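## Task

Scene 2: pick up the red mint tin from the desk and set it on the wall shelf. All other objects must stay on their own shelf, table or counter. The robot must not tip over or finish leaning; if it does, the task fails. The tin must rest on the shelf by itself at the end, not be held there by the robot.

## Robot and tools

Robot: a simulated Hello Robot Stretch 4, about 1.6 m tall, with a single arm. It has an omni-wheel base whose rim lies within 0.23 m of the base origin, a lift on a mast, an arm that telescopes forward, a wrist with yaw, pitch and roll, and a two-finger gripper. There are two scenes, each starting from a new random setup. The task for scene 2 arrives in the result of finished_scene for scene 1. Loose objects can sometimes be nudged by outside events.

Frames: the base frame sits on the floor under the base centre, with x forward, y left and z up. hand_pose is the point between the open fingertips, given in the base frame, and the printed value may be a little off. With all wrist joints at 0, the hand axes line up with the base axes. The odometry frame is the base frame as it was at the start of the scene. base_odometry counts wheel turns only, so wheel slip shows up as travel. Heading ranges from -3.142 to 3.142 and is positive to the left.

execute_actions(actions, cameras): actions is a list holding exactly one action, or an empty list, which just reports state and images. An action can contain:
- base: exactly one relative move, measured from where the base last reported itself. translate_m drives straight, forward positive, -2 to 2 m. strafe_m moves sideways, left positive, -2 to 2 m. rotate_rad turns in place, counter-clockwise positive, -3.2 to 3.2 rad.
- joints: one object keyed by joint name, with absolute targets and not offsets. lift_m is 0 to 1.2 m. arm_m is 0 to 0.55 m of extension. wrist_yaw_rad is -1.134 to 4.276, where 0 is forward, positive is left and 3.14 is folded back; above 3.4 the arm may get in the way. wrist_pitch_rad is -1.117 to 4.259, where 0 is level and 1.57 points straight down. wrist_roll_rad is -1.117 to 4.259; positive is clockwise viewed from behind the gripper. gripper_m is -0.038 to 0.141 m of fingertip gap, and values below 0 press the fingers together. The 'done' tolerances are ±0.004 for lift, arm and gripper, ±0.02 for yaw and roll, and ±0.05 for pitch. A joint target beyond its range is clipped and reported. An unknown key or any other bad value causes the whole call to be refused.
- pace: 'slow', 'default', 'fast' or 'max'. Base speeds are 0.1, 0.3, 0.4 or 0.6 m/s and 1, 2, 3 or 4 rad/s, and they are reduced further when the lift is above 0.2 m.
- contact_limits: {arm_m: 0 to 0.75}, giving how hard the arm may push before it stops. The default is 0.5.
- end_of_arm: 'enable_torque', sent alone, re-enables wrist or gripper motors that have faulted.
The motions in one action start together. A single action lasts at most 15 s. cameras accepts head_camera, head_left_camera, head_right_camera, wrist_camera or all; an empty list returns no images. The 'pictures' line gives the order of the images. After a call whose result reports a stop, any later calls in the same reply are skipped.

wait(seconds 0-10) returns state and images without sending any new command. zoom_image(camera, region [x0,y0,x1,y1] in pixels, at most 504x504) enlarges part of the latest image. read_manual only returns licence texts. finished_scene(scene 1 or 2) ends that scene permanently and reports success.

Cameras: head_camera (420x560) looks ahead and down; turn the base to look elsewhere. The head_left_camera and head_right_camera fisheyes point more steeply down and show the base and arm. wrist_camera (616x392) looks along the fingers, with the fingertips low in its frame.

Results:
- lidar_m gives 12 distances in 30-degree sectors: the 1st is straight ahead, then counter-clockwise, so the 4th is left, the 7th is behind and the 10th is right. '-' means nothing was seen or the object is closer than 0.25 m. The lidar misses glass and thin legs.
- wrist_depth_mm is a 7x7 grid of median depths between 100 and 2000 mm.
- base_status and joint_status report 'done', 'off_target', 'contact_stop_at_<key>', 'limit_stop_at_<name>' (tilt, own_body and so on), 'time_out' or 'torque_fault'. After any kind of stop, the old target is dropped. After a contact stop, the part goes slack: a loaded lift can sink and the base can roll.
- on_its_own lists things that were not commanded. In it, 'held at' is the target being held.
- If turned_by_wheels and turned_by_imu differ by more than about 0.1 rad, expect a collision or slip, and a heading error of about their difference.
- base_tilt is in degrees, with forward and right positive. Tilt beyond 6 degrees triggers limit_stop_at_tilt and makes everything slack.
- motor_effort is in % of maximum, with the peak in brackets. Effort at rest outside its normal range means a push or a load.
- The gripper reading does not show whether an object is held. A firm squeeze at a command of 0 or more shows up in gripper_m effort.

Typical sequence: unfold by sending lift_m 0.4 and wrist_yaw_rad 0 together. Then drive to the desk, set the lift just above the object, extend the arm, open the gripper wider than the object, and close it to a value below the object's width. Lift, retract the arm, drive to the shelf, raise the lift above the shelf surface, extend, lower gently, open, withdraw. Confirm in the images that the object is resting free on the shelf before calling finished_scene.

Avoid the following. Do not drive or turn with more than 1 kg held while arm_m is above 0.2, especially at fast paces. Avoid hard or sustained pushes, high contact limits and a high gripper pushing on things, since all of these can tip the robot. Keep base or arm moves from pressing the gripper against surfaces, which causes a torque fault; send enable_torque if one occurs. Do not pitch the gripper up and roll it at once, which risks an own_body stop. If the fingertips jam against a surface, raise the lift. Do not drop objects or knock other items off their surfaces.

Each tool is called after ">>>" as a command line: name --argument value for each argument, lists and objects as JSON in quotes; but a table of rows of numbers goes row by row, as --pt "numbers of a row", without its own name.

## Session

>>> execute_actions --actions '[]'

Scene clock: 0.00 s.
base_odometry: x=+0.000 y=+0.000 heading=+0.000 (m, m, rad; odometry frame)
turned_by_wheels: +0.000 (rad since the last result)
turned_by_imu: +0.000 (rad since the last result)
base_tilt: forward=+1.1 right=+0.2 (deg)
lidar_m: 1.82 2.34 2.59 2.64 2.07 1.69 1.74 1.11 1.04 1.90 1.88 1.76
base_status: not commanded
joint_positions: lift_m=+0.155 arm_m=+0.002 wrist_yaw_rad=+3.076 wrist_pitch_rad=-0.002 wrist_roll_rad=+0.015 gripper_m=+0.057
joint_status: not commanded
motor_effort: lift_m=+19 arm_m=+0 wrist_yaw_rad=+0 wrist_pitch_rad=-8 wrist_roll_rad=+1 gripper_m=-3 wheel_0=+0 wheel_1=-1 wheel_2=+1 (%)
hand_pose: x=-0.1091 y=+0.1062 z=+0.3335 quat_wxyz=(+0.033, +0.001, +0.007, +0.999) (m; base frame)
wrist_depth_mm: - 138 - - - 1808 1661 / - 130 - - 1863 1708 1618 / - 129 187 - - 1808 1661 / 116 139 - - - 1808 1661 / 1808 - - - 1983 1756 1661 / 1308 1281 199 1229 191 1205 1229 / 878 866 809 109 842 750 842
pictures: head_camera, head_left_camera, head_right_camera, wrist_camera
Images, in order (width x height): head_camera 420x560, head_left_camera 420x672, head_right_camera 420x672, wrist_camera 616x392.

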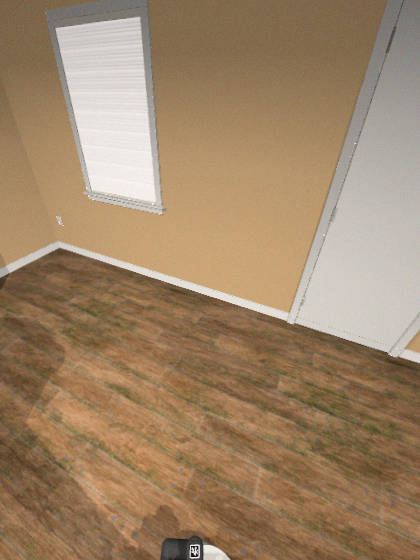

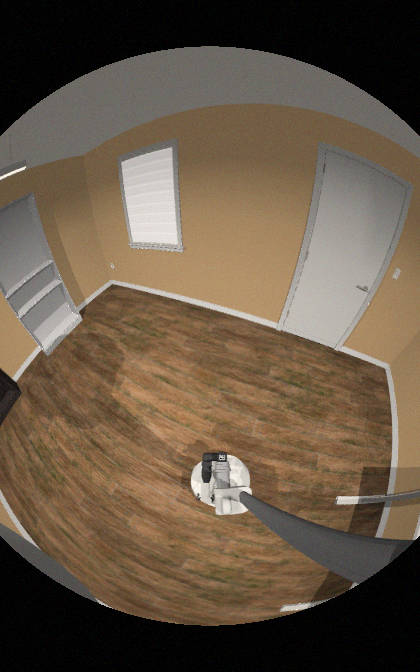

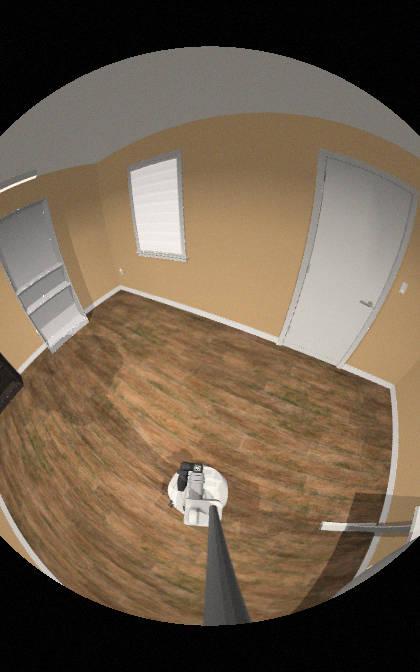

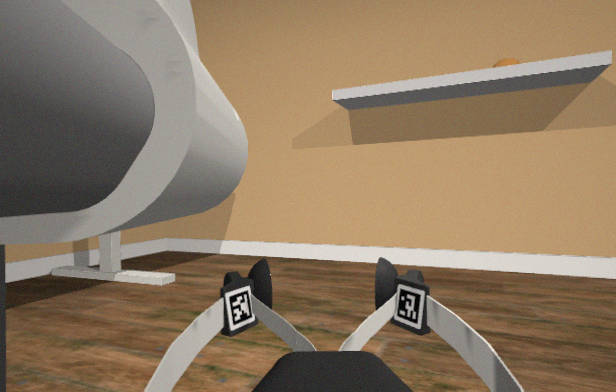

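>>> execute_actions --actions '[{"base":{"rotate_rad":-2.05},"joints":{"lift_m":1.2,"wrist_yaw_rad":0,"wrist_pitch_rad":0.9,"gripper_m":0.12}}]'

Scene clock: 2.43 s.
base_odometry: x=+0.000 y=+0.000 heading=-2.050 (m, m, rad; odometry frame)
turned_by_wheels: -2.050 (rad since the last result)
turned_by_imu: -2.050 (rad since the last result)
base_tilt: forward=+1.1 right=+0.1 (deg)
lidar_m: 1.04 1.90 1.83 1.76 1.85 2.39 2.62 2.64 1.78 1.69 1.60 1.11
base_status: done
joint_positions: lift_m=+0.170 arm_m=+0.002 wrist_yaw_rad=+2.712 wrist_pitch_rad=+0.365 wrist_roll_rad=+0.015 gripper_m=+0.120
joint_status: lift_m limit_stop_at_own_body (moved +0.015 of +1.045); wrist_yaw_rad limit_stop_at_own_body (moved -0.364 of -3.076); wrist_pitch_rad limit_stop_at_own_body (moved +0.367 of +0.902); the others done
on_its_own: wrist_yaw_rad is held at +2.712, not at your +0.000, since a limit_stop_at_own_body; wrist_pitch_rad is held at +0.362, not at your +0.900, since a limit_stop_at_own_body; lift_m is slack since a limit_stop_at_own_body (your +1.200 is given up); arm_m is slack since a limit_stop_at_own_body
motor_effort: lift_m=+19(23) arm_m=+0(1) wrist_yaw_rad=+1(5) wrist_pitch_rad=-7(8) wrist_roll_rad=+1(1) gripper_m=-1(2) wheel_0=+1(6) wheel_1=+2(7) wheel_2=+3(6) (%)
hand_pose: x=-0.0356 y=+0.1917 z=+0.2454 quat_wxyz=(+0.211, -0.176, +0.046, +0.961) (m; base frame)
wrist_depth_mm: - - - - - 1863 1499 / - - - - - 1921 1537 / 1756 1708 1661 1618 1576 1537 1464 / 1060 1042 1008 1008 991 991 960 / 768 759 750 741 732 723 715 / 260 257 195 580 554 203 569 / 214 205 209 109 477 462 477
pictures: head_camera, head_left_camera, head_right_camera, wrist_camera
Images, in order (width x height): head_camera 420x560, head_left_camera 420x672, head_right_camera 420x672, wrist_camera 616x392.

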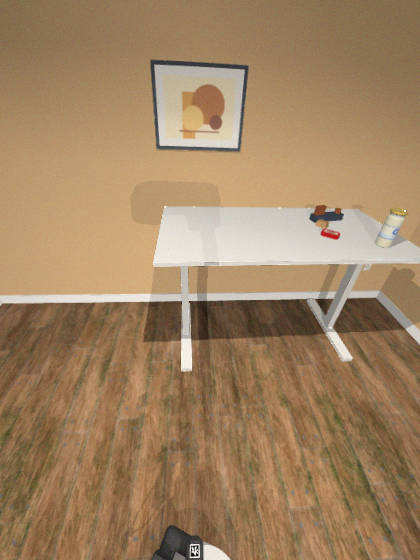

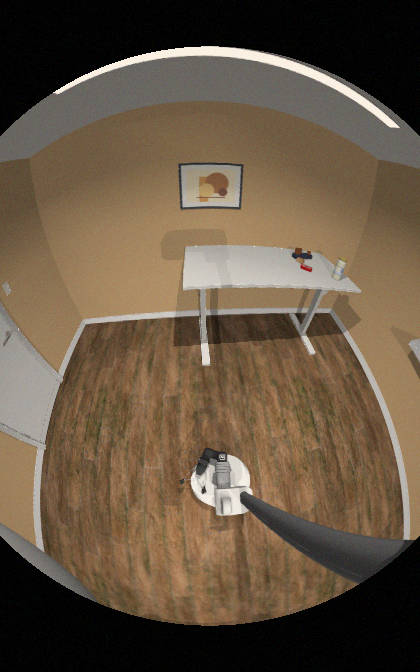

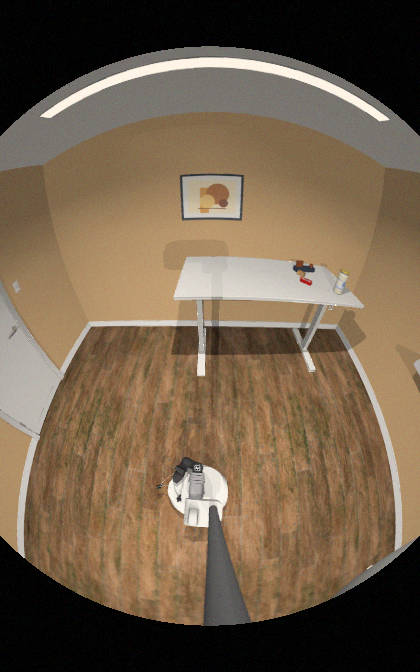

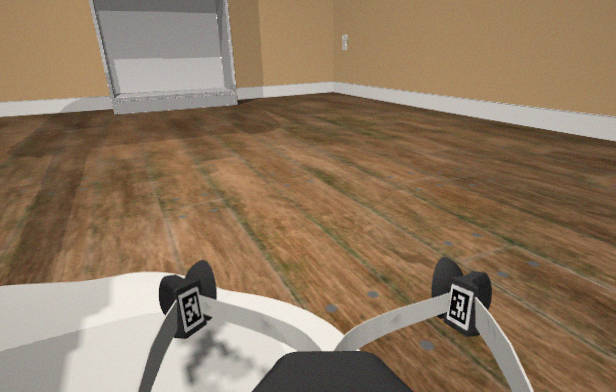

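>>> execute_actions --actions '[{"base":{"strafe_m":-0.57},"joints":{"lift_m":0.5,"wrist_pitch_rad":0}}]' --cameras '[]'

>>> execute_actions --actions '[{"base":{"translate_m":0.45},"joints":{"lift_m":1.2,"wrist_yaw_rad":0,"wrist_roll_rad":0}}]' --cameras '[]'

>>> execute_actions --actions '[{"base":{"translate_m":0.35},"joints":{"wrist_pitch_rad":1.57,"arm_m":0.2}}]'

Scene clock: 5.87 s.
base_odometry: x=-0.506 y=+0.263 heading=-2.049 (m, m, rad; odometry frame)
turned_by_wheels: +0.000 (rad since the last result)
turned_by_imu: +0.001 (rad since the last result)
base_tilt: forward=+1.1 right=+0.3 (deg)
lidar_m: 1.07 1.10 2.45 2.31 2.43 2.73 2.51 2.09 1.19 1.12 1.16 1.16
base_status: done
joint_positions: lift_m=+0.500 arm_m=+0.002 wrist_yaw_rad=+2.712 wrist_pitch_rad=+0.003 wrist_roll_rad=+0.015 gripper_m=+0.120
joint_status: all done
on_its_own: wrist_yaw_rad is held at +2.712, not at your +0.000, since a limit_stop_at_own_body; arm_m is slack since a limit_stop_at_own_body
motor_effort: lift_m=+22(23) arm_m=+0(0) wrist_yaw_rad=+1(0) wrist_pitch_rad=-9(14) wrist_roll_rad=+1(0) gripper_m=-1(1) wheel_0=+0(8) wheel_1=+1(9) wheel_2=+2(2) (%)
hand_pose: x=-0.0529 y=+0.1996 z=+0.6772 quat_wxyz=(+0.213, +0.000, +0.008, +0.977) (m; base frame)
wrist_depth_mm: - - - - - - - / - - - - - - - / 215 - - - - - - / - - - - - - - / - - - - - - - / - - 195 - - 202 - / 1618 1537 1618 109 1537 1464 1576
pictures: none
No camera images: the call's "cameras" was empty. Leave "cameras" out to get every camera's image.

Scene clock: 9.47 s.
base_odometry: x=-0.713 y=-0.137 heading=-2.049 (m, m, rad; odometry frame)
turned_by_wheels: +0.000 (rad since the last result)
turned_by_imu: -0.002 (rad since the last result)
base_tilt: forward=+1.0 right=+0.2 (deg)
lidar_m: 0.61 0.65 0.86 2.34 2.44 3.21 3.13 2.07 1.18 1.11 0.98 0.67
base_status: done
joint_positions: lift_m=+1.200 arm_m=+0.002 wrist_yaw_rad=+0.000 wrist_pitch_rad=+0.002 wrist_roll_rad=+0.000 gripper_m=+0.120
joint_status: all done
on_its_own: arm_m is slack since a limit_stop_at_own_body
motor_effort: lift_m=+22(24) arm_m=+0(0) wrist_yaw_rad=-1(6) wrist_pitch_rad=-8(9) wrist_roll_rad=+0(3) gripper_m=+0(1) wheel_0=+0(5) wheel_1=+0(6) wheel_2=-1(12) (%)
hand_pose: x=+0.4616 y=-0.0873 z=+1.3772 quat_wxyz=(+1.000, +0.000, +0.001, +0.000) (m; base frame)
wrist_depth_mm: 1182 1160 1160 1182 1160 1160 1182 / 1138 1160 1182 1182 1182 1160 1182 / 1138 1138 1182 1182 1182 1182 1182 / 1160 1160 1182 1160 1205 1160 1182 / 1160 1182 1205 1182 1182 1182 1205 / 1160 1205 195 1182 1182 202 1182 / 1042 991 1042 109 931 976 991
pictures: none
No camera images: the call's "cameras" was empty. Leave "cameras" out to get every camera's image.

Scene clock: 12.10 s.
base_odometry: x=-0.874 y=-0.448 heading=-2.049 (m, m, rad; odometry frame)
turned_by_wheels: +0.000 (rad since the last result)
turned_by_imu: -0.002 (rad since the last result)
base_tilt: forward=+1.0 right=+0.1 (deg)
lidar_m: 0.27 0.28 0.37 2.32 2.42 3.24 3.49 1.67 1.14 1.13 0.44 0.30
base_status: done
joint_positions: lift_m=+1.200 arm_m=+0.199 wrist_yaw_rad=+0.000 wrist_pitch_rad=+1.570 wrist_roll_rad=+0.000 gripper_m=+0.120
joint_status: all done
motor_effort: lift_m=+22(22) arm_m=+7(8) wrist_yaw_rad=+0(0) wrist_pitch_rad=-1(9) wrist_roll_rad=+0(0) gripper_m=-1(0) wheel_0=+0(5) wheel_1=+2(5) wheel_2=+0(12) (%)
hand_pose: x=+0.3700 y=-0.0874 z=+1.0895 quat_wxyz=(+0.707, +0.000, +0.707, +0.000) (m; base frame)
wrist_depth_mm: 362 359 357 357 355 330 349 / 364 359 359 357 353 353 351 / 364 362 359 357 355 351 351 / 366 362 362 359 357 353 353 / 366 364 362 359 359 353 353 / 366 364 195 359 357 203 353 / 1308 1308 1308 109 1308 1281 1281
pictures: head_camera, head_left_camera, head_right_camera, wrist_camera
Images, in order (width x height): head_camera 420x560, head_left_camera 420x672, head_right_camera 420x672, wrist_camera 616x392.

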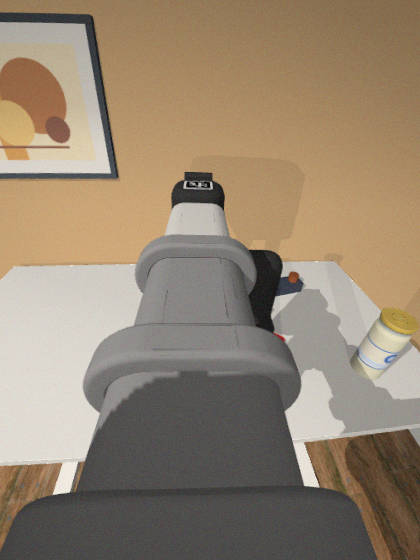

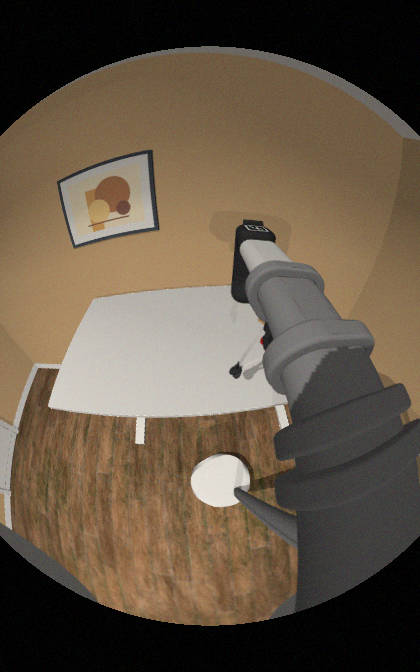

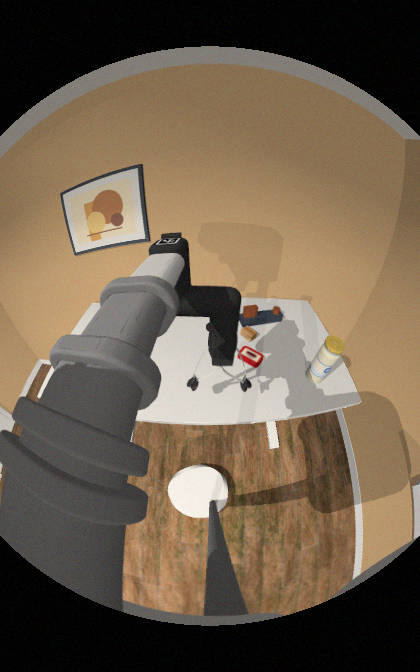

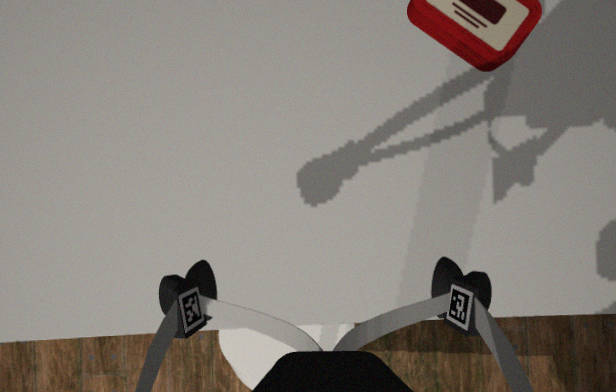

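>>> execute_actions --actions '[{"base":{"rotate_rad":-0.24},"joints":{"arm_m":0.42}}]' --cameras '["wrist_camera"]'

Scene clock: 14.00 s.
base_odometry: x=-0.874 y=-0.448 heading=-2.289 (m, m, rad; odometry frame)
turned_by_wheels: -0.239 (rad since the last result)
turned_by_imu: -0.239 (rad since the last result)
base_tilt: forward=+1.1 right=+0.2 (deg)
lidar_m: 0.29 0.27 0.31 0.51 2.33 2.76 3.70 2.84 1.31 1.14 0.62 0.34
base_status: done
joint_positions: lift_m=+1.200 arm_m=+0.419 wrist_yaw_rad=+0.000 wrist_pitch_rad=+1.570 wrist_roll_rad=+0.000 gripper_m=+0.120
joint_status: all done
motor_effort: lift_m=+22(22) arm_m=+7(7) wrist_yaw_rad=+0(2) wrist_pitch_rad=-1(1) wrist_roll_rad=-3(1) gripper_m=-1(1) wheel_0=+2(5) wheel_1=+3(6) wheel_2=+3(7) (%)
hand_pose: x=+0.5899 y=-0.0874 z=+1.0895 quat_wxyz=(+0.707, +0.000, +0.707, +0.000) (m; base frame)
wrist_depth_mm: 359 359 359 355 353 351 351 / 362 362 357 353 353 353 351 / 362 362 362 357 355 353 351 / 364 362 359 334 357 353 353 / 366 364 359 336 357 355 353 / 366 364 195 359 357 203 355 / 366 364 362 109 357 355 353
pictures: wrist_camera
Images, in order (width x height): wrist_camera 616x392.

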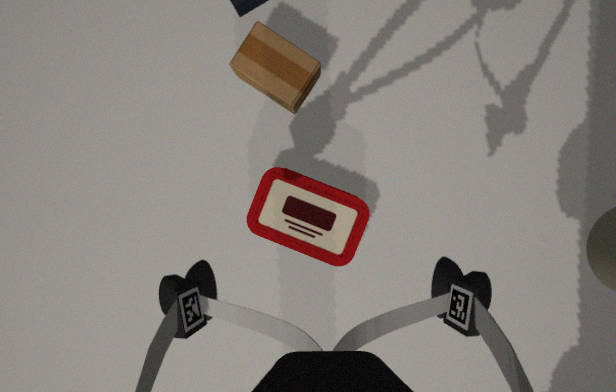

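>>> execute_actions --actions '[{"joints":{"arm_m":0.439,"wrist_roll_rad":1.95,"gripper_m":0.09,"lift_m":1.12}}]' --cameras '["wrist_camera"]'

Scene clock: 15.90 s.
base_odometry: x=-0.874 y=-0.448 heading=-2.289 (m, m, rad; odometry frame)
turned_by_wheels: +0.000 (rad since the last result)
turned_by_imu: +0.000 (rad since the last result)
base_tilt: forward=+1.1 right=+0.2 (deg)
lidar_m: 0.27 0.26 0.32 0.55 2.33 2.71 3.68 2.84 1.30 1.15 0.62 0.33
base_status: not commanded
joint_positions: lift_m=+1.120 arm_m=+0.438 wrist_yaw_rad=+0.000 wrist_pitch_rad=+1.570 wrist_roll_rad=+1.950 gripper_m=+0.090
joint_status: all done
motor_effort: lift_m=+15(21) arm_m=+7(6) wrist_yaw_rad=+0(0) wrist_pitch_rad=-2(1) wrist_roll_rad=+0(8) gripper_m=-1(1) wheel_0=+2(2) wheel_1=+3(3) wheel_2=+3(3) (%)
hand_pose: x=+0.6089 y=-0.0874 z=+1.0100 quat_wxyz=(+0.397, +0.585, +0.397, -0.585) (m; base frame)
wrist_depth_mm: 282 281 279 279 278 278 276 / 282 281 281 279 278 277 276 / 282 282 281 279 278 278 277 / 283 281 281 279 279 278 277 / 283 282 282 256 279 278 277 / 285 283 196 257 212 278 277 / 283 253 282 109 279 278 278
pictures: wrist_camera
Images, in order (width x height): wrist_camera 616x392.

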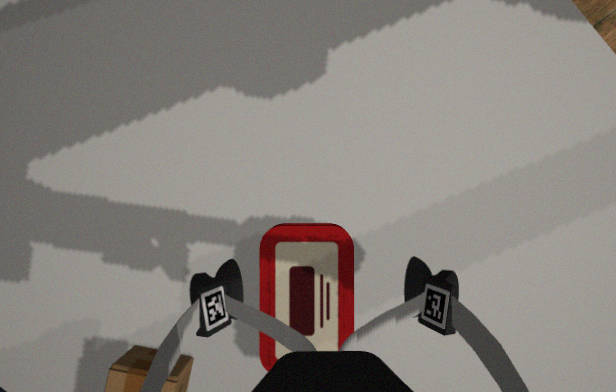

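>>> execute_actions --actions '[{"joints":{"arm_m":0.445,"lift_m":1.086,"gripper_m":0.085}}]' --cameras '["wrist_camera"]'

>>> execute_actions --actions '[{"joints":{"gripper_m":0.01}}]' --cameras '["wrist_camera"]'

>>> execute_actions --actions '[{"joints":{"lift_m":1.16}}]' --cameras '["wrist_camera"]'

Scene clock: 17.07 s.
base_odometry: x=-0.874 y=-0.448 heading=-2.289 (m, m, rad; odometry frame)
turned_by_wheels: +0.000 (rad since the last result)
turned_by_imu: +0.000 (rad since the last result)
base_tilt: forward=+1.1 right=+0.2 (deg)
lidar_m: 0.25 0.27 0.31 0.53 2.33 2.76 3.68 2.81 1.31 1.14 0.63 0.32
base_status: not commanded
joint_positions: lift_m=+1.086 arm_m=+0.444 wrist_yaw_rad=+0.000 wrist_pitch_rad=+1.570 wrist_roll_rad=+1.950 gripper_m=+0.085
joint_status: all done
motor_effort: lift_m=+15(15) arm_m=+7(7) wrist_yaw_rad=+1(0) wrist_pitch_rad=-1(1) wrist_roll_rad=+2(1) gripper_m=-2(2) wheel_0=+2(2) wheel_1=+3(3) wheel_2=+3(3) (%)
hand_pose: x=+0.6149 y=-0.0874 z=+0.9760 quat_wxyz=(+0.397, +0.585, +0.397, -0.585) (m; base frame)
wrist_depth_mm: 247 247 247 245 244 243 244 / 248 247 247 245 244 244 244 / 248 247 247 246 246 245 244 / 248 248 247 246 246 244 244 / 249 249 247 224 246 245 244 / 249 249 195 224 211 245 244 / 250 244 248 109 246 245 245
pictures: wrist_camera
Images, in order (width x height): wrist_camera 616x392.

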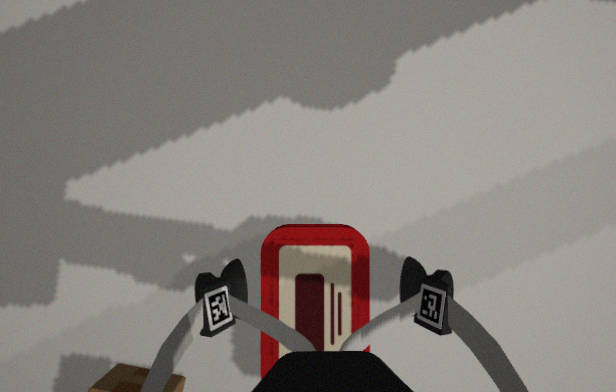

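Scene clock: 18.60 s.
base_odometry: x=-0.874 y=-0.448 heading=-2.289 (m, m, rad; odometry frame)
turned_by_wheels: +0.000 (rad since the last result)
turned_by_imu: +0.000 (rad since the last result)
base_tilt: forward=+1.1 right=+0.2 (deg)
lidar_m: 0.26 0.27 0.30 0.55 2.34 2.74 3.68 2.83 1.31 1.12 0.62 0.33
base_status: not commanded
joint_positions: lift_m=+1.086 arm_m=+0.444 wrist_yaw_rad=+0.000 wrist_pitch_rad=+1.570 wrist_roll_rad=+1.950 gripper_m=+0.011
joint_status: all done
motor_effort: lift_m=+15(15) arm_m=+7(7) wrist_yaw_rad=-1(0) wrist_pitch_rad=-2(1) wrist_roll_rad=+1(1) gripper_m=-27(26) wheel_0=+2(2) wheel_1=+3(3) wheel_2=+4(3) (%)
hand_pose: x=+0.6149 y=-0.0874 z=+0.9760 quat_wxyz=(+0.397, +0.585, +0.397, -0.585) (m; base frame)
wrist_depth_mm: 248 247 246 245 244 244 243 / 247 247 246 245 244 244 243 / 248 247 247 245 244 245 243 / 248 248 247 245 245 245 244 / 249 248 248 211 246 244 244 / 249 248 185 211 199 244 244 / 249 225 248 109 246 245 245
pictures: wrist_camera
Images, in order (width x height): wrist_camera 616x392.

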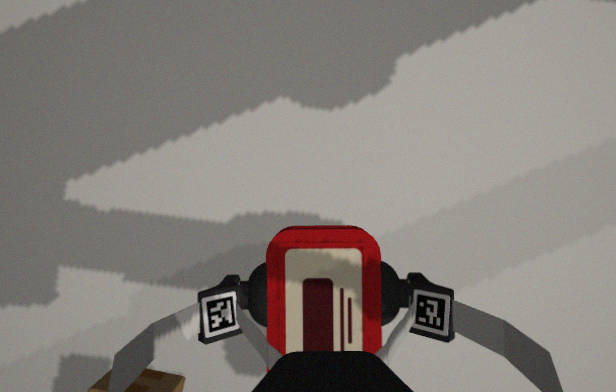

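Scene clock: 19.87 s.
base_odometry: x=-0.874 y=-0.448 heading=-2.289 (m, m, rad; odometry frame)
turned_by_wheels: +0.000 (rad since the last result)
turned_by_imu: +0.000 (rad since the last result)
base_tilt: forward=+1.1 right=+0.2 (deg)
lidar_m: 0.27 0.27 0.32 0.52 2.32 2.73 3.68 2.82 1.32 1.14 0.61 0.33
base_status: not commanded
joint_positions: lift_m=+1.160 arm_m=+0.444 wrist_yaw_rad=+0.000 wrist_pitch_rad=+1.570 wrist_roll_rad=+1.950 gripper_m=+0.011
joint_status: all done
motor_effort: lift_m=+23(24) arm_m=+7(7) wrist_yaw_rad=+0(0) wrist_pitch_rad=-1(0) wrist_roll_rad=+1(0) gripper_m=-27(27) wheel_0=+2(2) wheel_1=+3(3) wheel_2=+3(3) (%)
hand_pose: x=+0.6149 y=-0.0874 z=+1.0494 quat_wxyz=(+0.397, +0.585, +0.397, -0.585) (m; base frame)
wrist_depth_mm: 320 319 319 319 317 317 1229 / 320 320 319 319 317 317 314 / 320 320 319 317 317 317 315 / 322 322 319 319 319 315 317 / 322 320 319 211 317 317 315 / 324 320 184 212 198 317 315 / 317 285 320 109 319 319 317
pictures: wrist_camera
Images, in order (width x height): wrist_camera 616x392.

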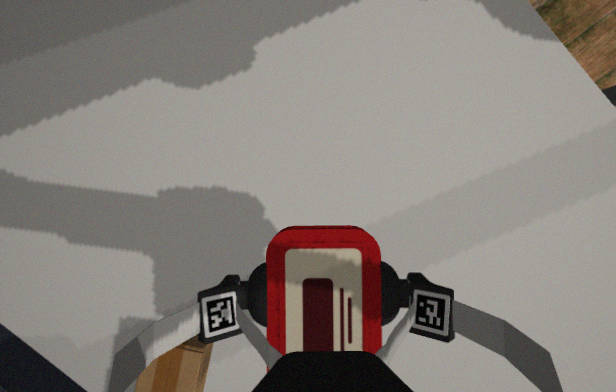

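>>> execute_actions --actions '[{"base":{"translate_m":-0.35},"joints":{"arm_m":0.08,"lift_m":1.2,"wrist_roll_rad":1.57}}]' --cameras '[]'

>>> execute_actions --actions '[{"base":{"rotate_rad":-1.33}}]'

Scene clock: 24.03 s.
base_odometry: x=-0.644 y=-0.184 heading=-2.289 (m, m, rad; odometry frame)
turned_by_wheels: +0.000 (rad since the last result)
turned_by_imu: +0.003 (rad since the last result)
base_tilt: forward=+1.1 right=+0.2 (deg)
lidar_m: 0.61 0.60 0.70 2.26 2.27 2.62 3.81 3.00 1.42 1.20 1.19 0.72
base_status: done
joint_positions: lift_m=+1.200 arm_m=+0.081 wrist_yaw_rad=+0.000 wrist_pitch_rad=+1.570 wrist_roll_rad=+1.570 gripper_m=+0.011
joint_status: all done
motor_effort: lift_m=+23(25) arm_m=-7(8) wrist_yaw_rad=+0(0) wrist_pitch_rad=-2(0) wrist_roll_rad=-1(8) gripper_m=-27(27) wheel_0=-2(7) wheel_1=-2(7) wheel_2=+0(12) (%)
hand_pose: x=+0.2523 y=-0.0874 z=+1.0894 quat_wxyz=(+0.500, +0.500, +0.500, -0.500) (m; base frame)
wrist_depth_mm: 1281 1281 1255 1281 1255 1281 1255 / 1308 1281 1308 1281 1281 1281 1255 / 1308 1308 1308 1281 1281 1281 1281 / 1281 1308 1281 1281 1078 1281 1281 / 1281 1281 1281 211 1078 1281 1281 / 1308 1308 185 212 199 1281 1281 / 1308 1308 1281 109 1308 1281 1255
pictures: none
No camera images: the call's "cameras" was empty. Leave "cameras" out to get every camera's image.

Scene clock: 26.63 s.
base_odometry: x=-0.644 y=-0.184 heading=+2.665 (m, m, rad; odometry frame)
turned_by_wheels: -1.330 (rad since the last result)
turned_by_imu: -1.330 (rad since the last result)
base_tilt: forward=+1.0 right=+0.2 (deg)
lidar_m: 1.17 0.95 0.62 0.60 0.63 0.83 2.26 2.37 3.11 3.01 2.19 1.25
base_status: done
joint_positions: lift_m=+1.200 arm_m=+0.081 wrist_yaw_rad=+0.000 wrist_pitch_rad=+1.570 wrist_roll_rad=+1.570 gripper_m=+0.011
joint_status: not commanded
motor_effort: lift_m=+22(23) arm_m=-7(7) wrist_yaw_rad=+0(2) wrist_pitch_rad=-1(3) wrist_roll_rad=+0(1) gripper_m=-27(27) wheel_0=+2(4) wheel_1=+1(5) wheel_2=+2(5) (%)
hand_pose: x=+0.2524 y=-0.0874 z=+1.0894 quat_wxyz=(+0.500, +0.500, +0.500, -0.500) (m; base frame)
wrist_depth_mm: 1281 1281 1281 1281 1255 1281 1255 / 1308 1281 1281 1255 1255 1281 1255 / 1281 1281 1281 1281 1281 1229 1255 / 1281 1281 1281 1281 1078 1281 1255 / 1281 1281 1281 211 1060 1255 1281 / 1308 1281 185 212 199 1255 1255 / 1308 1281 1308 109 1281 1255 1255
pictures: head_camera, head_left_camera, head_right_camera, wrist_camera
Images, in order (width x height): head_camera 420x560, head_left_camera 420x672, head_right_camera 420x672, wrist_camera 616x392.

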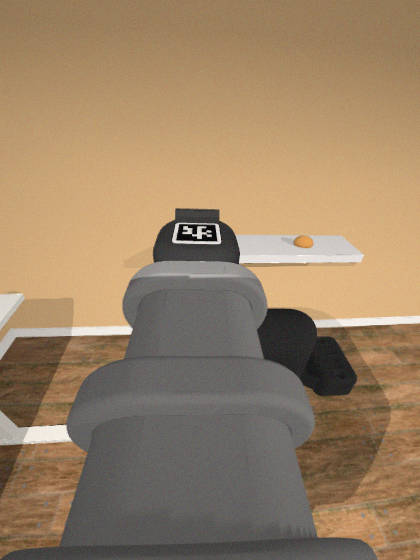

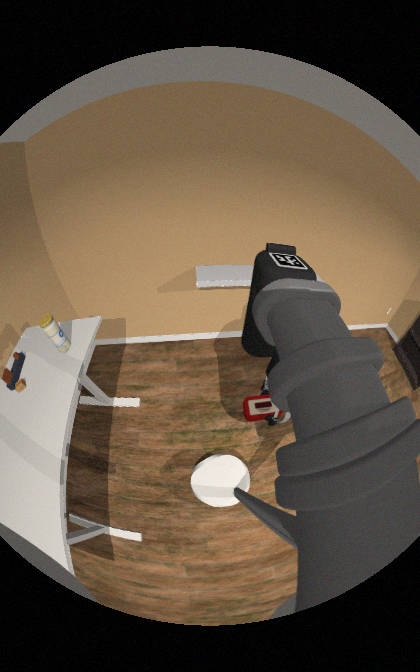

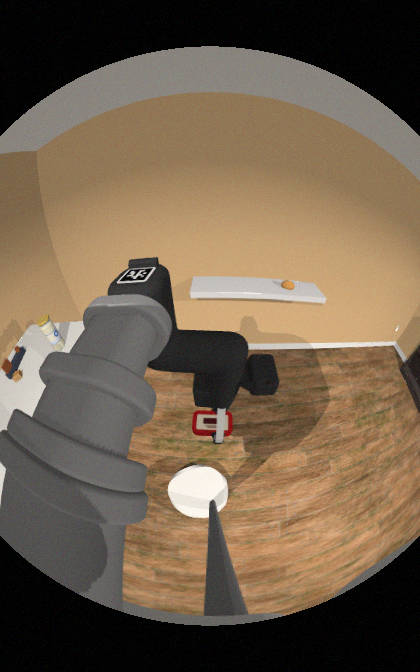

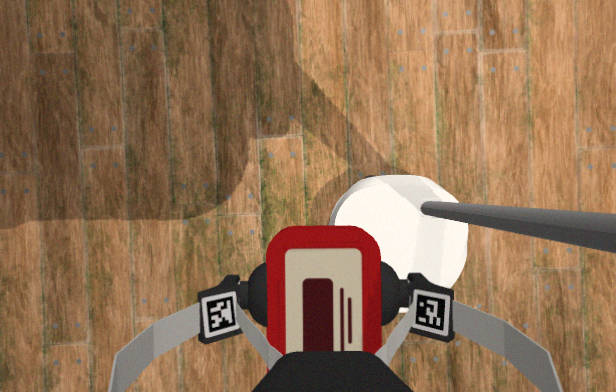

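>>> execute_actions --actions '[{"base":{"strafe_m":-0.08}}]' --cameras '[]'

>>> execute_actions --actions '[{"base":{"translate_m":0.85},"joints":{"arm_m":0.19}}]'

Scene clock: 28.13 s.
base_odometry: x=-0.607 y=-0.113 heading=+2.665 (m, m, rad; odometry frame)
turned_by_wheels: +0.000 (rad since the last result)
turned_by_imu: +0.000 (rad since the last result)
base_tilt: forward=+1.1 right=+0.2 (deg)
lidar_m: 1.18 1.06 0.72 0.66 0.71 0.95 2.25 2.37 3.09 2.92 2.20 1.26
base_status: done
joint_positions: lift_m=+1.200 arm_m=+0.081 wrist_yaw_rad=+0.000 wrist_pitch_rad=+1.570 wrist_roll_rad=+1.570 gripper_m=+0.011
joint_status: not commanded
motor_effort: lift_m=+22(23) arm_m=-7(7) wrist_yaw_rad=-1(0) wrist_pitch_rad=-2(2) wrist_roll_rad=-1(0) gripper_m=-28(28) wheel_0=-1(8) wheel_1=+2(8) wheel_2=+0(3) (%)
hand_pose: x=+0.2524 y=-0.0874 z=+1.0894 quat_wxyz=(+0.500, +0.500, +0.500, -0.500) (m; base frame)
wrist_depth_mm: 1308 1281 1281 1281 1281 1281 1255 / 1281 1281 1255 1281 1281 1281 1255 / 1308 1308 1281 1255 1281 1281 1255 / 1308 1281 1308 1281 1098 1281 1281 / 1308 1308 1281 211 1078 1281 1281 / 1308 1281 184 211 199 1255 1281 / 1281 1308 1281 109 1281 1281 1281
pictures: none
No camera images: the call's "cameras" was empty. Leave "cameras" out to get every camera's image.

Scene clock: 32.43 s.
base_odometry: x=-1.363 y=+0.277 heading=+2.665 (m, m, rad; odometry frame)
turned_by_wheels: +0.000 (rad since the last result)
turned_by_imu: -0.004 (rad since the last result)
base_tilt: forward=+1.1 right=+0.2 (deg)
lidar_m: 0.33 0.34 0.81 0.75 0.77 1.01 3.20 3.23 3.26 2.89 0.53 0.37
base_status: done
joint_positions: lift_m=+1.200 arm_m=+0.189 wrist_yaw_rad=+0.000 wrist_pitch_rad=+1.570 wrist_roll_rad=+1.570 gripper_m=+0.011
joint_status: all done
motor_effort: lift_m=+22(22) arm_m=+7(7) wrist_yaw_rad=+2(0) wrist_pitch_rad=-1(2) wrist_roll_rad=+1(0) gripper_m=-27(26) wheel_0=+1(7) wheel_1=+1(7) wheel_2=+0(12) (%)
hand_pose: x=+0.3599 y=-0.0874 z=+1.0894 quat_wxyz=(+0.500, +0.500, +0.500, -0.500) (m; base frame)
wrist_depth_mm: 392 413 413 1255 1281 1255 1255 / 384 415 413 1281 1281 1255 1281 / 379 415 415 1281 1281 1281 1281 / 377 415 415 455 1098 1078 1255 / 373 415 415 211 1078 1060 1281 / 370 418 185 212 199 1060 1281 / 368 418 415 109 1281 1255 1281
pictures: head_camera, head_left_camera, head_right_camera, wrist_camera
Images, in order (width x height): head_camera 420x560, head_left_camera 420x672, head_right_camera 420x672, wrist_camera 616x392.

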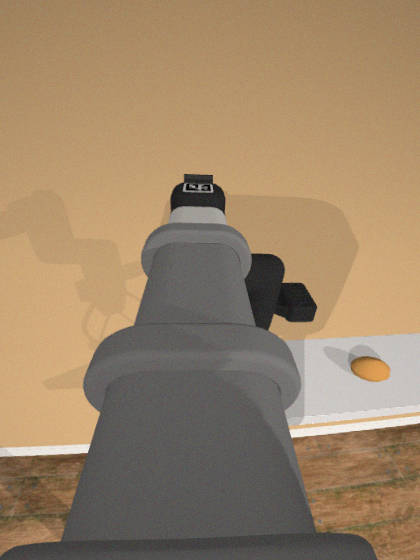

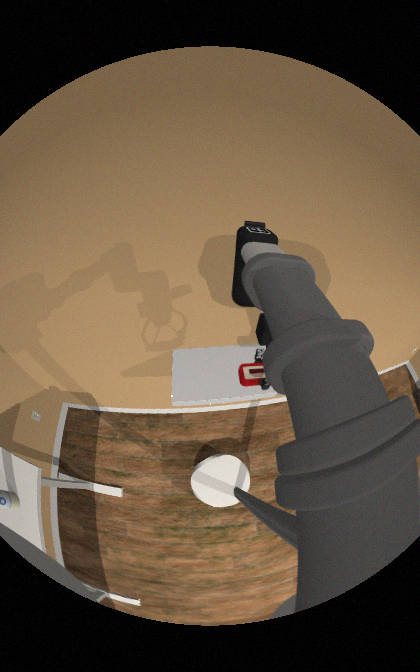

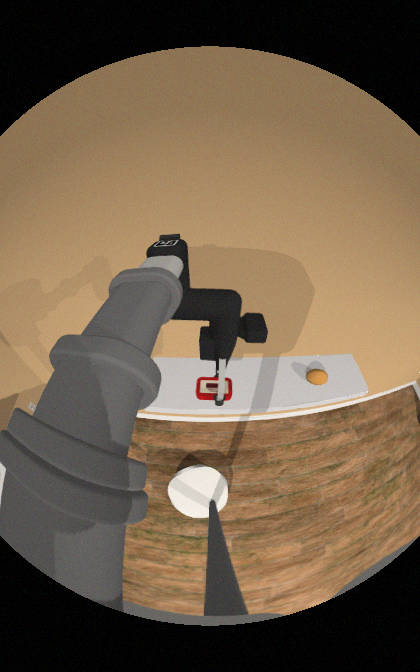

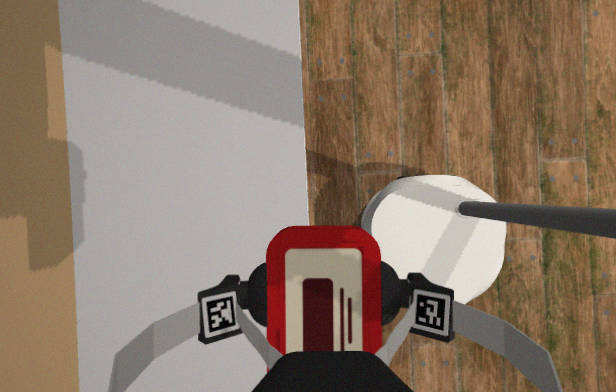

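>>> execute_actions --actions '[{"joints":{"arm_m":0.32}}]' --cameras '[]'

>>> execute_actions --actions '[{"joints":{"lift_m":1.03}}]' --cameras '["wrist_camera"]'

Scene clock: 34.00 s.
base_odometry: x=-1.363 y=+0.277 heading=+2.665 (m, m, rad; odometry frame)
turned_by_wheels: +0.000 (rad since the last result)
turned_by_imu: +0.000 (rad since the last result)
base_tilt: forward=+1.1 right=+0.2 (deg)
lidar_m: 0.34 0.36 0.81 0.75 0.77 1.01 3.17 3.21 3.24 2.90 0.52 0.35
base_status: not commanded
joint_positions: lift_m=+1.200 arm_m=+0.319 wrist_yaw_rad=+0.000 wrist_pitch_rad=+1.570 wrist_roll_rad=+1.570 gripper_m=+0.011
joint_status: all done
motor_effort: lift_m=+22(22) arm_m=+7(9) wrist_yaw_rad=+0(1) wrist_pitch_rad=+0(1) wrist_roll_rad=-1(2) gripper_m=-27(29) wheel_0=+1(1) wheel_1=+1(1) wheel_2=-1(0) (%)
hand_pose: x=+0.4899 y=-0.0874 z=+1.0894 quat_wxyz=(+0.500, +0.500, +0.500, -0.500) (m; base frame)
wrist_depth_mm: 200 298 413 413 407 1281 1255 / 197 293 410 410 407 1281 1255 / 195 287 413 410 413 1281 1281 / 193 283 415 413 413 1078 1281 / 191 279 415 211 413 1042 1255 / 190 259 185 213 200 1060 1255 / 189 229 415 109 413 1281 1255
pictures: none
No camera images: the call's "cameras" was empty. Leave "cameras" out to get every camera's image.

Scene clock: 35.80 s.
base_odometry: x=-1.363 y=+0.277 heading=+2.665 (m, m, rad; odometry frame)
turned_by_wheels: +0.000 (rad since the last result)
turned_by_imu: +0.000 (rad since the last result)
base_tilt: forward=+1.1 right=+0.3 (deg)
lidar_m: 0.33 0.35 0.82 0.74 0.76 1.01 3.15 3.21 3.23 2.90 0.54 0.37
base_status: not commanded
joint_positions: lift_m=+1.030 arm_m=+0.319 wrist_yaw_rad=+0.000 wrist_pitch_rad=+1.570 wrist_roll_rad=+1.570 gripper_m=+0.011
joint_status: all done
motor_effort: lift_m=+15(21) arm_m=+7(7) wrist_yaw_rad=+1(1) wrist_pitch_rad=-1(1) wrist_roll_rad=+0(0) gripper_m=-27(27) wheel_0=+1(1) wheel_1=+1(1) wheel_2=+0(0) (%)
hand_pose: x=+0.4899 y=-0.0874 z=+0.9200 quat_wxyz=(+0.500, +0.500, +0.500, -0.500) (m; base frame)
wrist_depth_mm: 200 244 245 243 242 242 1118 / 197 246 244 243 243 242 1118 / 195 246 244 244 244 243 1098 / 193 247 245 245 244 243 904 / 191 246 246 211 243 244 904 / 190 247 185 212 200 243 1138 / 189 229 247 109 246 245 1118
pictures: wrist_camera
Images, in order (width x height): wrist_camera 616x392.

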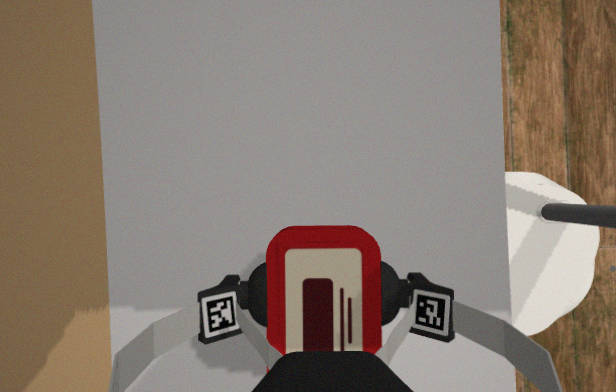

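>>> execute_actions --actions '[{"joints":{"lift_m":1.024},"pace":"slow"}]' --cameras '[]'

>>> execute_actions --actions '[{"joints":{"gripper_m":0.09}}]' --cameras '["wrist_camera"]'

>>> execute_actions --actions '[{"joints":{"lift_m":1.1}}]' --cameras '["wrist_camera","head_right_camera"]'

Scene clock: 36.57 s.
base_odometry: x=-1.363 y=+0.277 heading=+2.665 (m, m, rad; odometry frame)
turned_by_wheels: +0.000 (rad since the last result)
turned_by_imu: +0.000 (rad since the last result)
base_tilt: forward=+1.1 right=+0.2 (deg)
lidar_m: 0.33 0.35 0.80 0.73 0.78 1.02 3.14 3.23 3.23 2.89 0.52 0.38
base_status: not commanded
joint_positions: lift_m=+1.024 arm_m=+0.319 wrist_yaw_rad=+0.000 wrist_pitch_rad=+1.570 wrist_roll_rad=+1.570 gripper_m=+0.011
joint_status: all done
motor_effort: lift_m=+15(15) arm_m=+7(7) wrist_yaw_rad=+0(0) wrist_pitch_rad=+0(2) wrist_roll_rad=-2(1) gripper_m=-26(27) wheel_0=+1(1) wheel_1=+1(1) wheel_2=+0(0) (%)
hand_pose: x=+0.4899 y=-0.0874 z=+0.9140 quat_wxyz=(+0.500, +0.500, +0.500, -0.500) (m; base frame)
wrist_depth_mm: 200 239 238 237 236 236 1098 / 196 239 238 237 236 236 1078 / 195 239 240 237 237 237 1118 / 193 240 238 238 237 237 904 / 191 240 239 211 238 237 904 / 190 241 184 212 199 237 904 / 189 229 240 109 239 237 1118
pictures: none
No camera images: the call's "cameras" was empty. Leave "cameras" out to get every camera's image.

Scene clock: 38.17 s.
base_odometry: x=-1.363 y=+0.277 heading=+2.665 (m, m, rad; odometry frame)
turned_by_wheels: +0.000 (rad since the last result)
turned_by_imu: +0.000 (rad since the last result)
base_tilt: forward=+1.1 right=+0.3 (deg)
lidar_m: 0.35 0.36 0.82 0.74 0.75 1.02 3.11 3.23 3.24 2.89 0.55 0.37
base_status: not commanded
joint_positions: lift_m=+1.024 arm_m=+0.319 wrist_yaw_rad=+0.000 wrist_pitch_rad=+1.571 wrist_roll_rad=+1.570 gripper_m=+0.090
joint_status: all done
motor_effort: lift_m=+15(15) arm_m=+7(7) wrist_yaw_rad=+1(0) wrist_pitch_rad=-4(6) wrist_roll_rad=-3(0) gripper_m=+1(27) wheel_0=+1(1) wheel_1=+1(1) wheel_2=+0(0) (%)
hand_pose: x=+0.4896 y=-0.0874 z=+0.9140 quat_wxyz=(+0.500, +0.500, +0.500, -0.500) (m; base frame)
wrist_depth_mm: 198 242 241 240 239 238 1098 / 195 242 241 241 240 238 1098 / 193 243 242 241 240 238 1078 / 191 243 242 241 241 239 891 / 190 244 242 218 240 240 891 / 189 244 199 218 191 239 891 / 187 244 243 109 241 239 1118
pictures: wrist_camera
Images, in order (width x height): wrist_camera 616x392.

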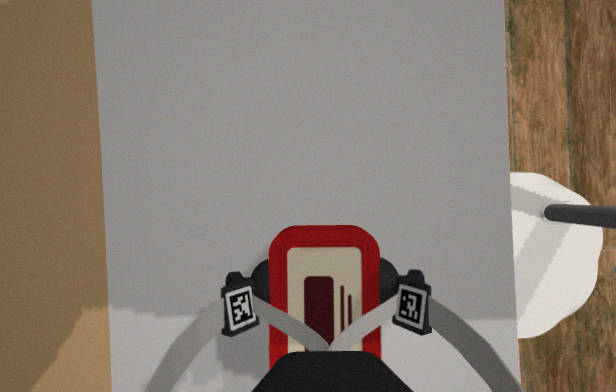

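Scene clock: 39.47 s.
base_odometry: x=-1.363 y=+0.277 heading=+2.665 (m, m, rad; odometry frame)
turned_by_wheels: +0.000 (rad since the last result)
turned_by_imu: +0.000 (rad since the last result)
base_tilt: forward=+1.1 right=+0.2 (deg)
lidar_m: 0.34 0.36 0.84 0.74 0.75 1.02 3.14 3.23 3.22 2.90 0.54 0.36
base_status: not commanded
joint_positions: lift_m=+1.100 arm_m=+0.319 wrist_yaw_rad=+0.000 wrist_pitch_rad=+1.570 wrist_roll_rad=+1.570 gripper_m=+0.090
joint_status: all done
motor_effort: lift_m=+23(23) arm_m=+7(7) wrist_yaw_rad=+2(2) wrist_pitch_rad=-2(11) wrist_roll_rad=+0(1) gripper_m=-4(1) wheel_0=+1(1) wheel_1=+1(1) wheel_2=+0(0) (%)
hand_pose: x=+0.4898 y=-0.0874 z=+0.9894 quat_wxyz=(+0.500, +0.500, +0.500, -0.500) (m; base frame)
wrist_depth_mm: 200 297 314 312 310 1160 1182 / 198 294 314 312 312 1182 1160 / 195 289 314 312 312 1160 1160 / 193 283 315 312 312 991 976 / 191 279 315 291 312 960 991 / 190 276 196 293 212 960 1182 / 188 243 317 109 315 314 1182
pictures: head_right_camera, wrist_camera
Images, in order (width x height): head_right_camera 420x672, wrist_camera 616x392.

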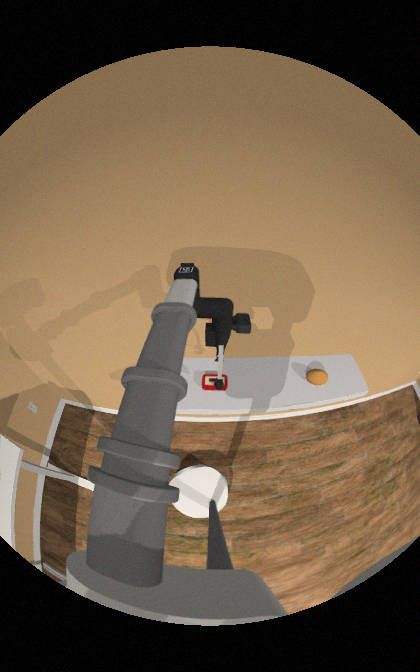

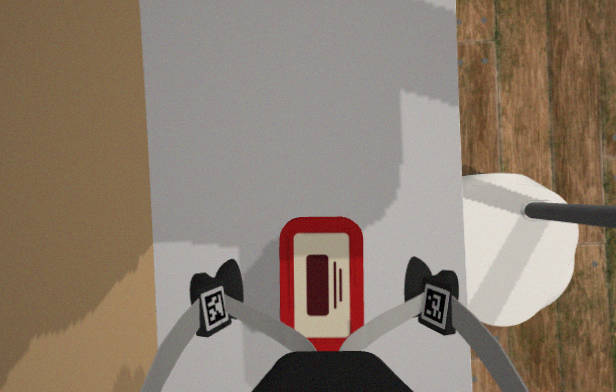

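>>> finished_scene --scene 2

The scene is finished: the task was done.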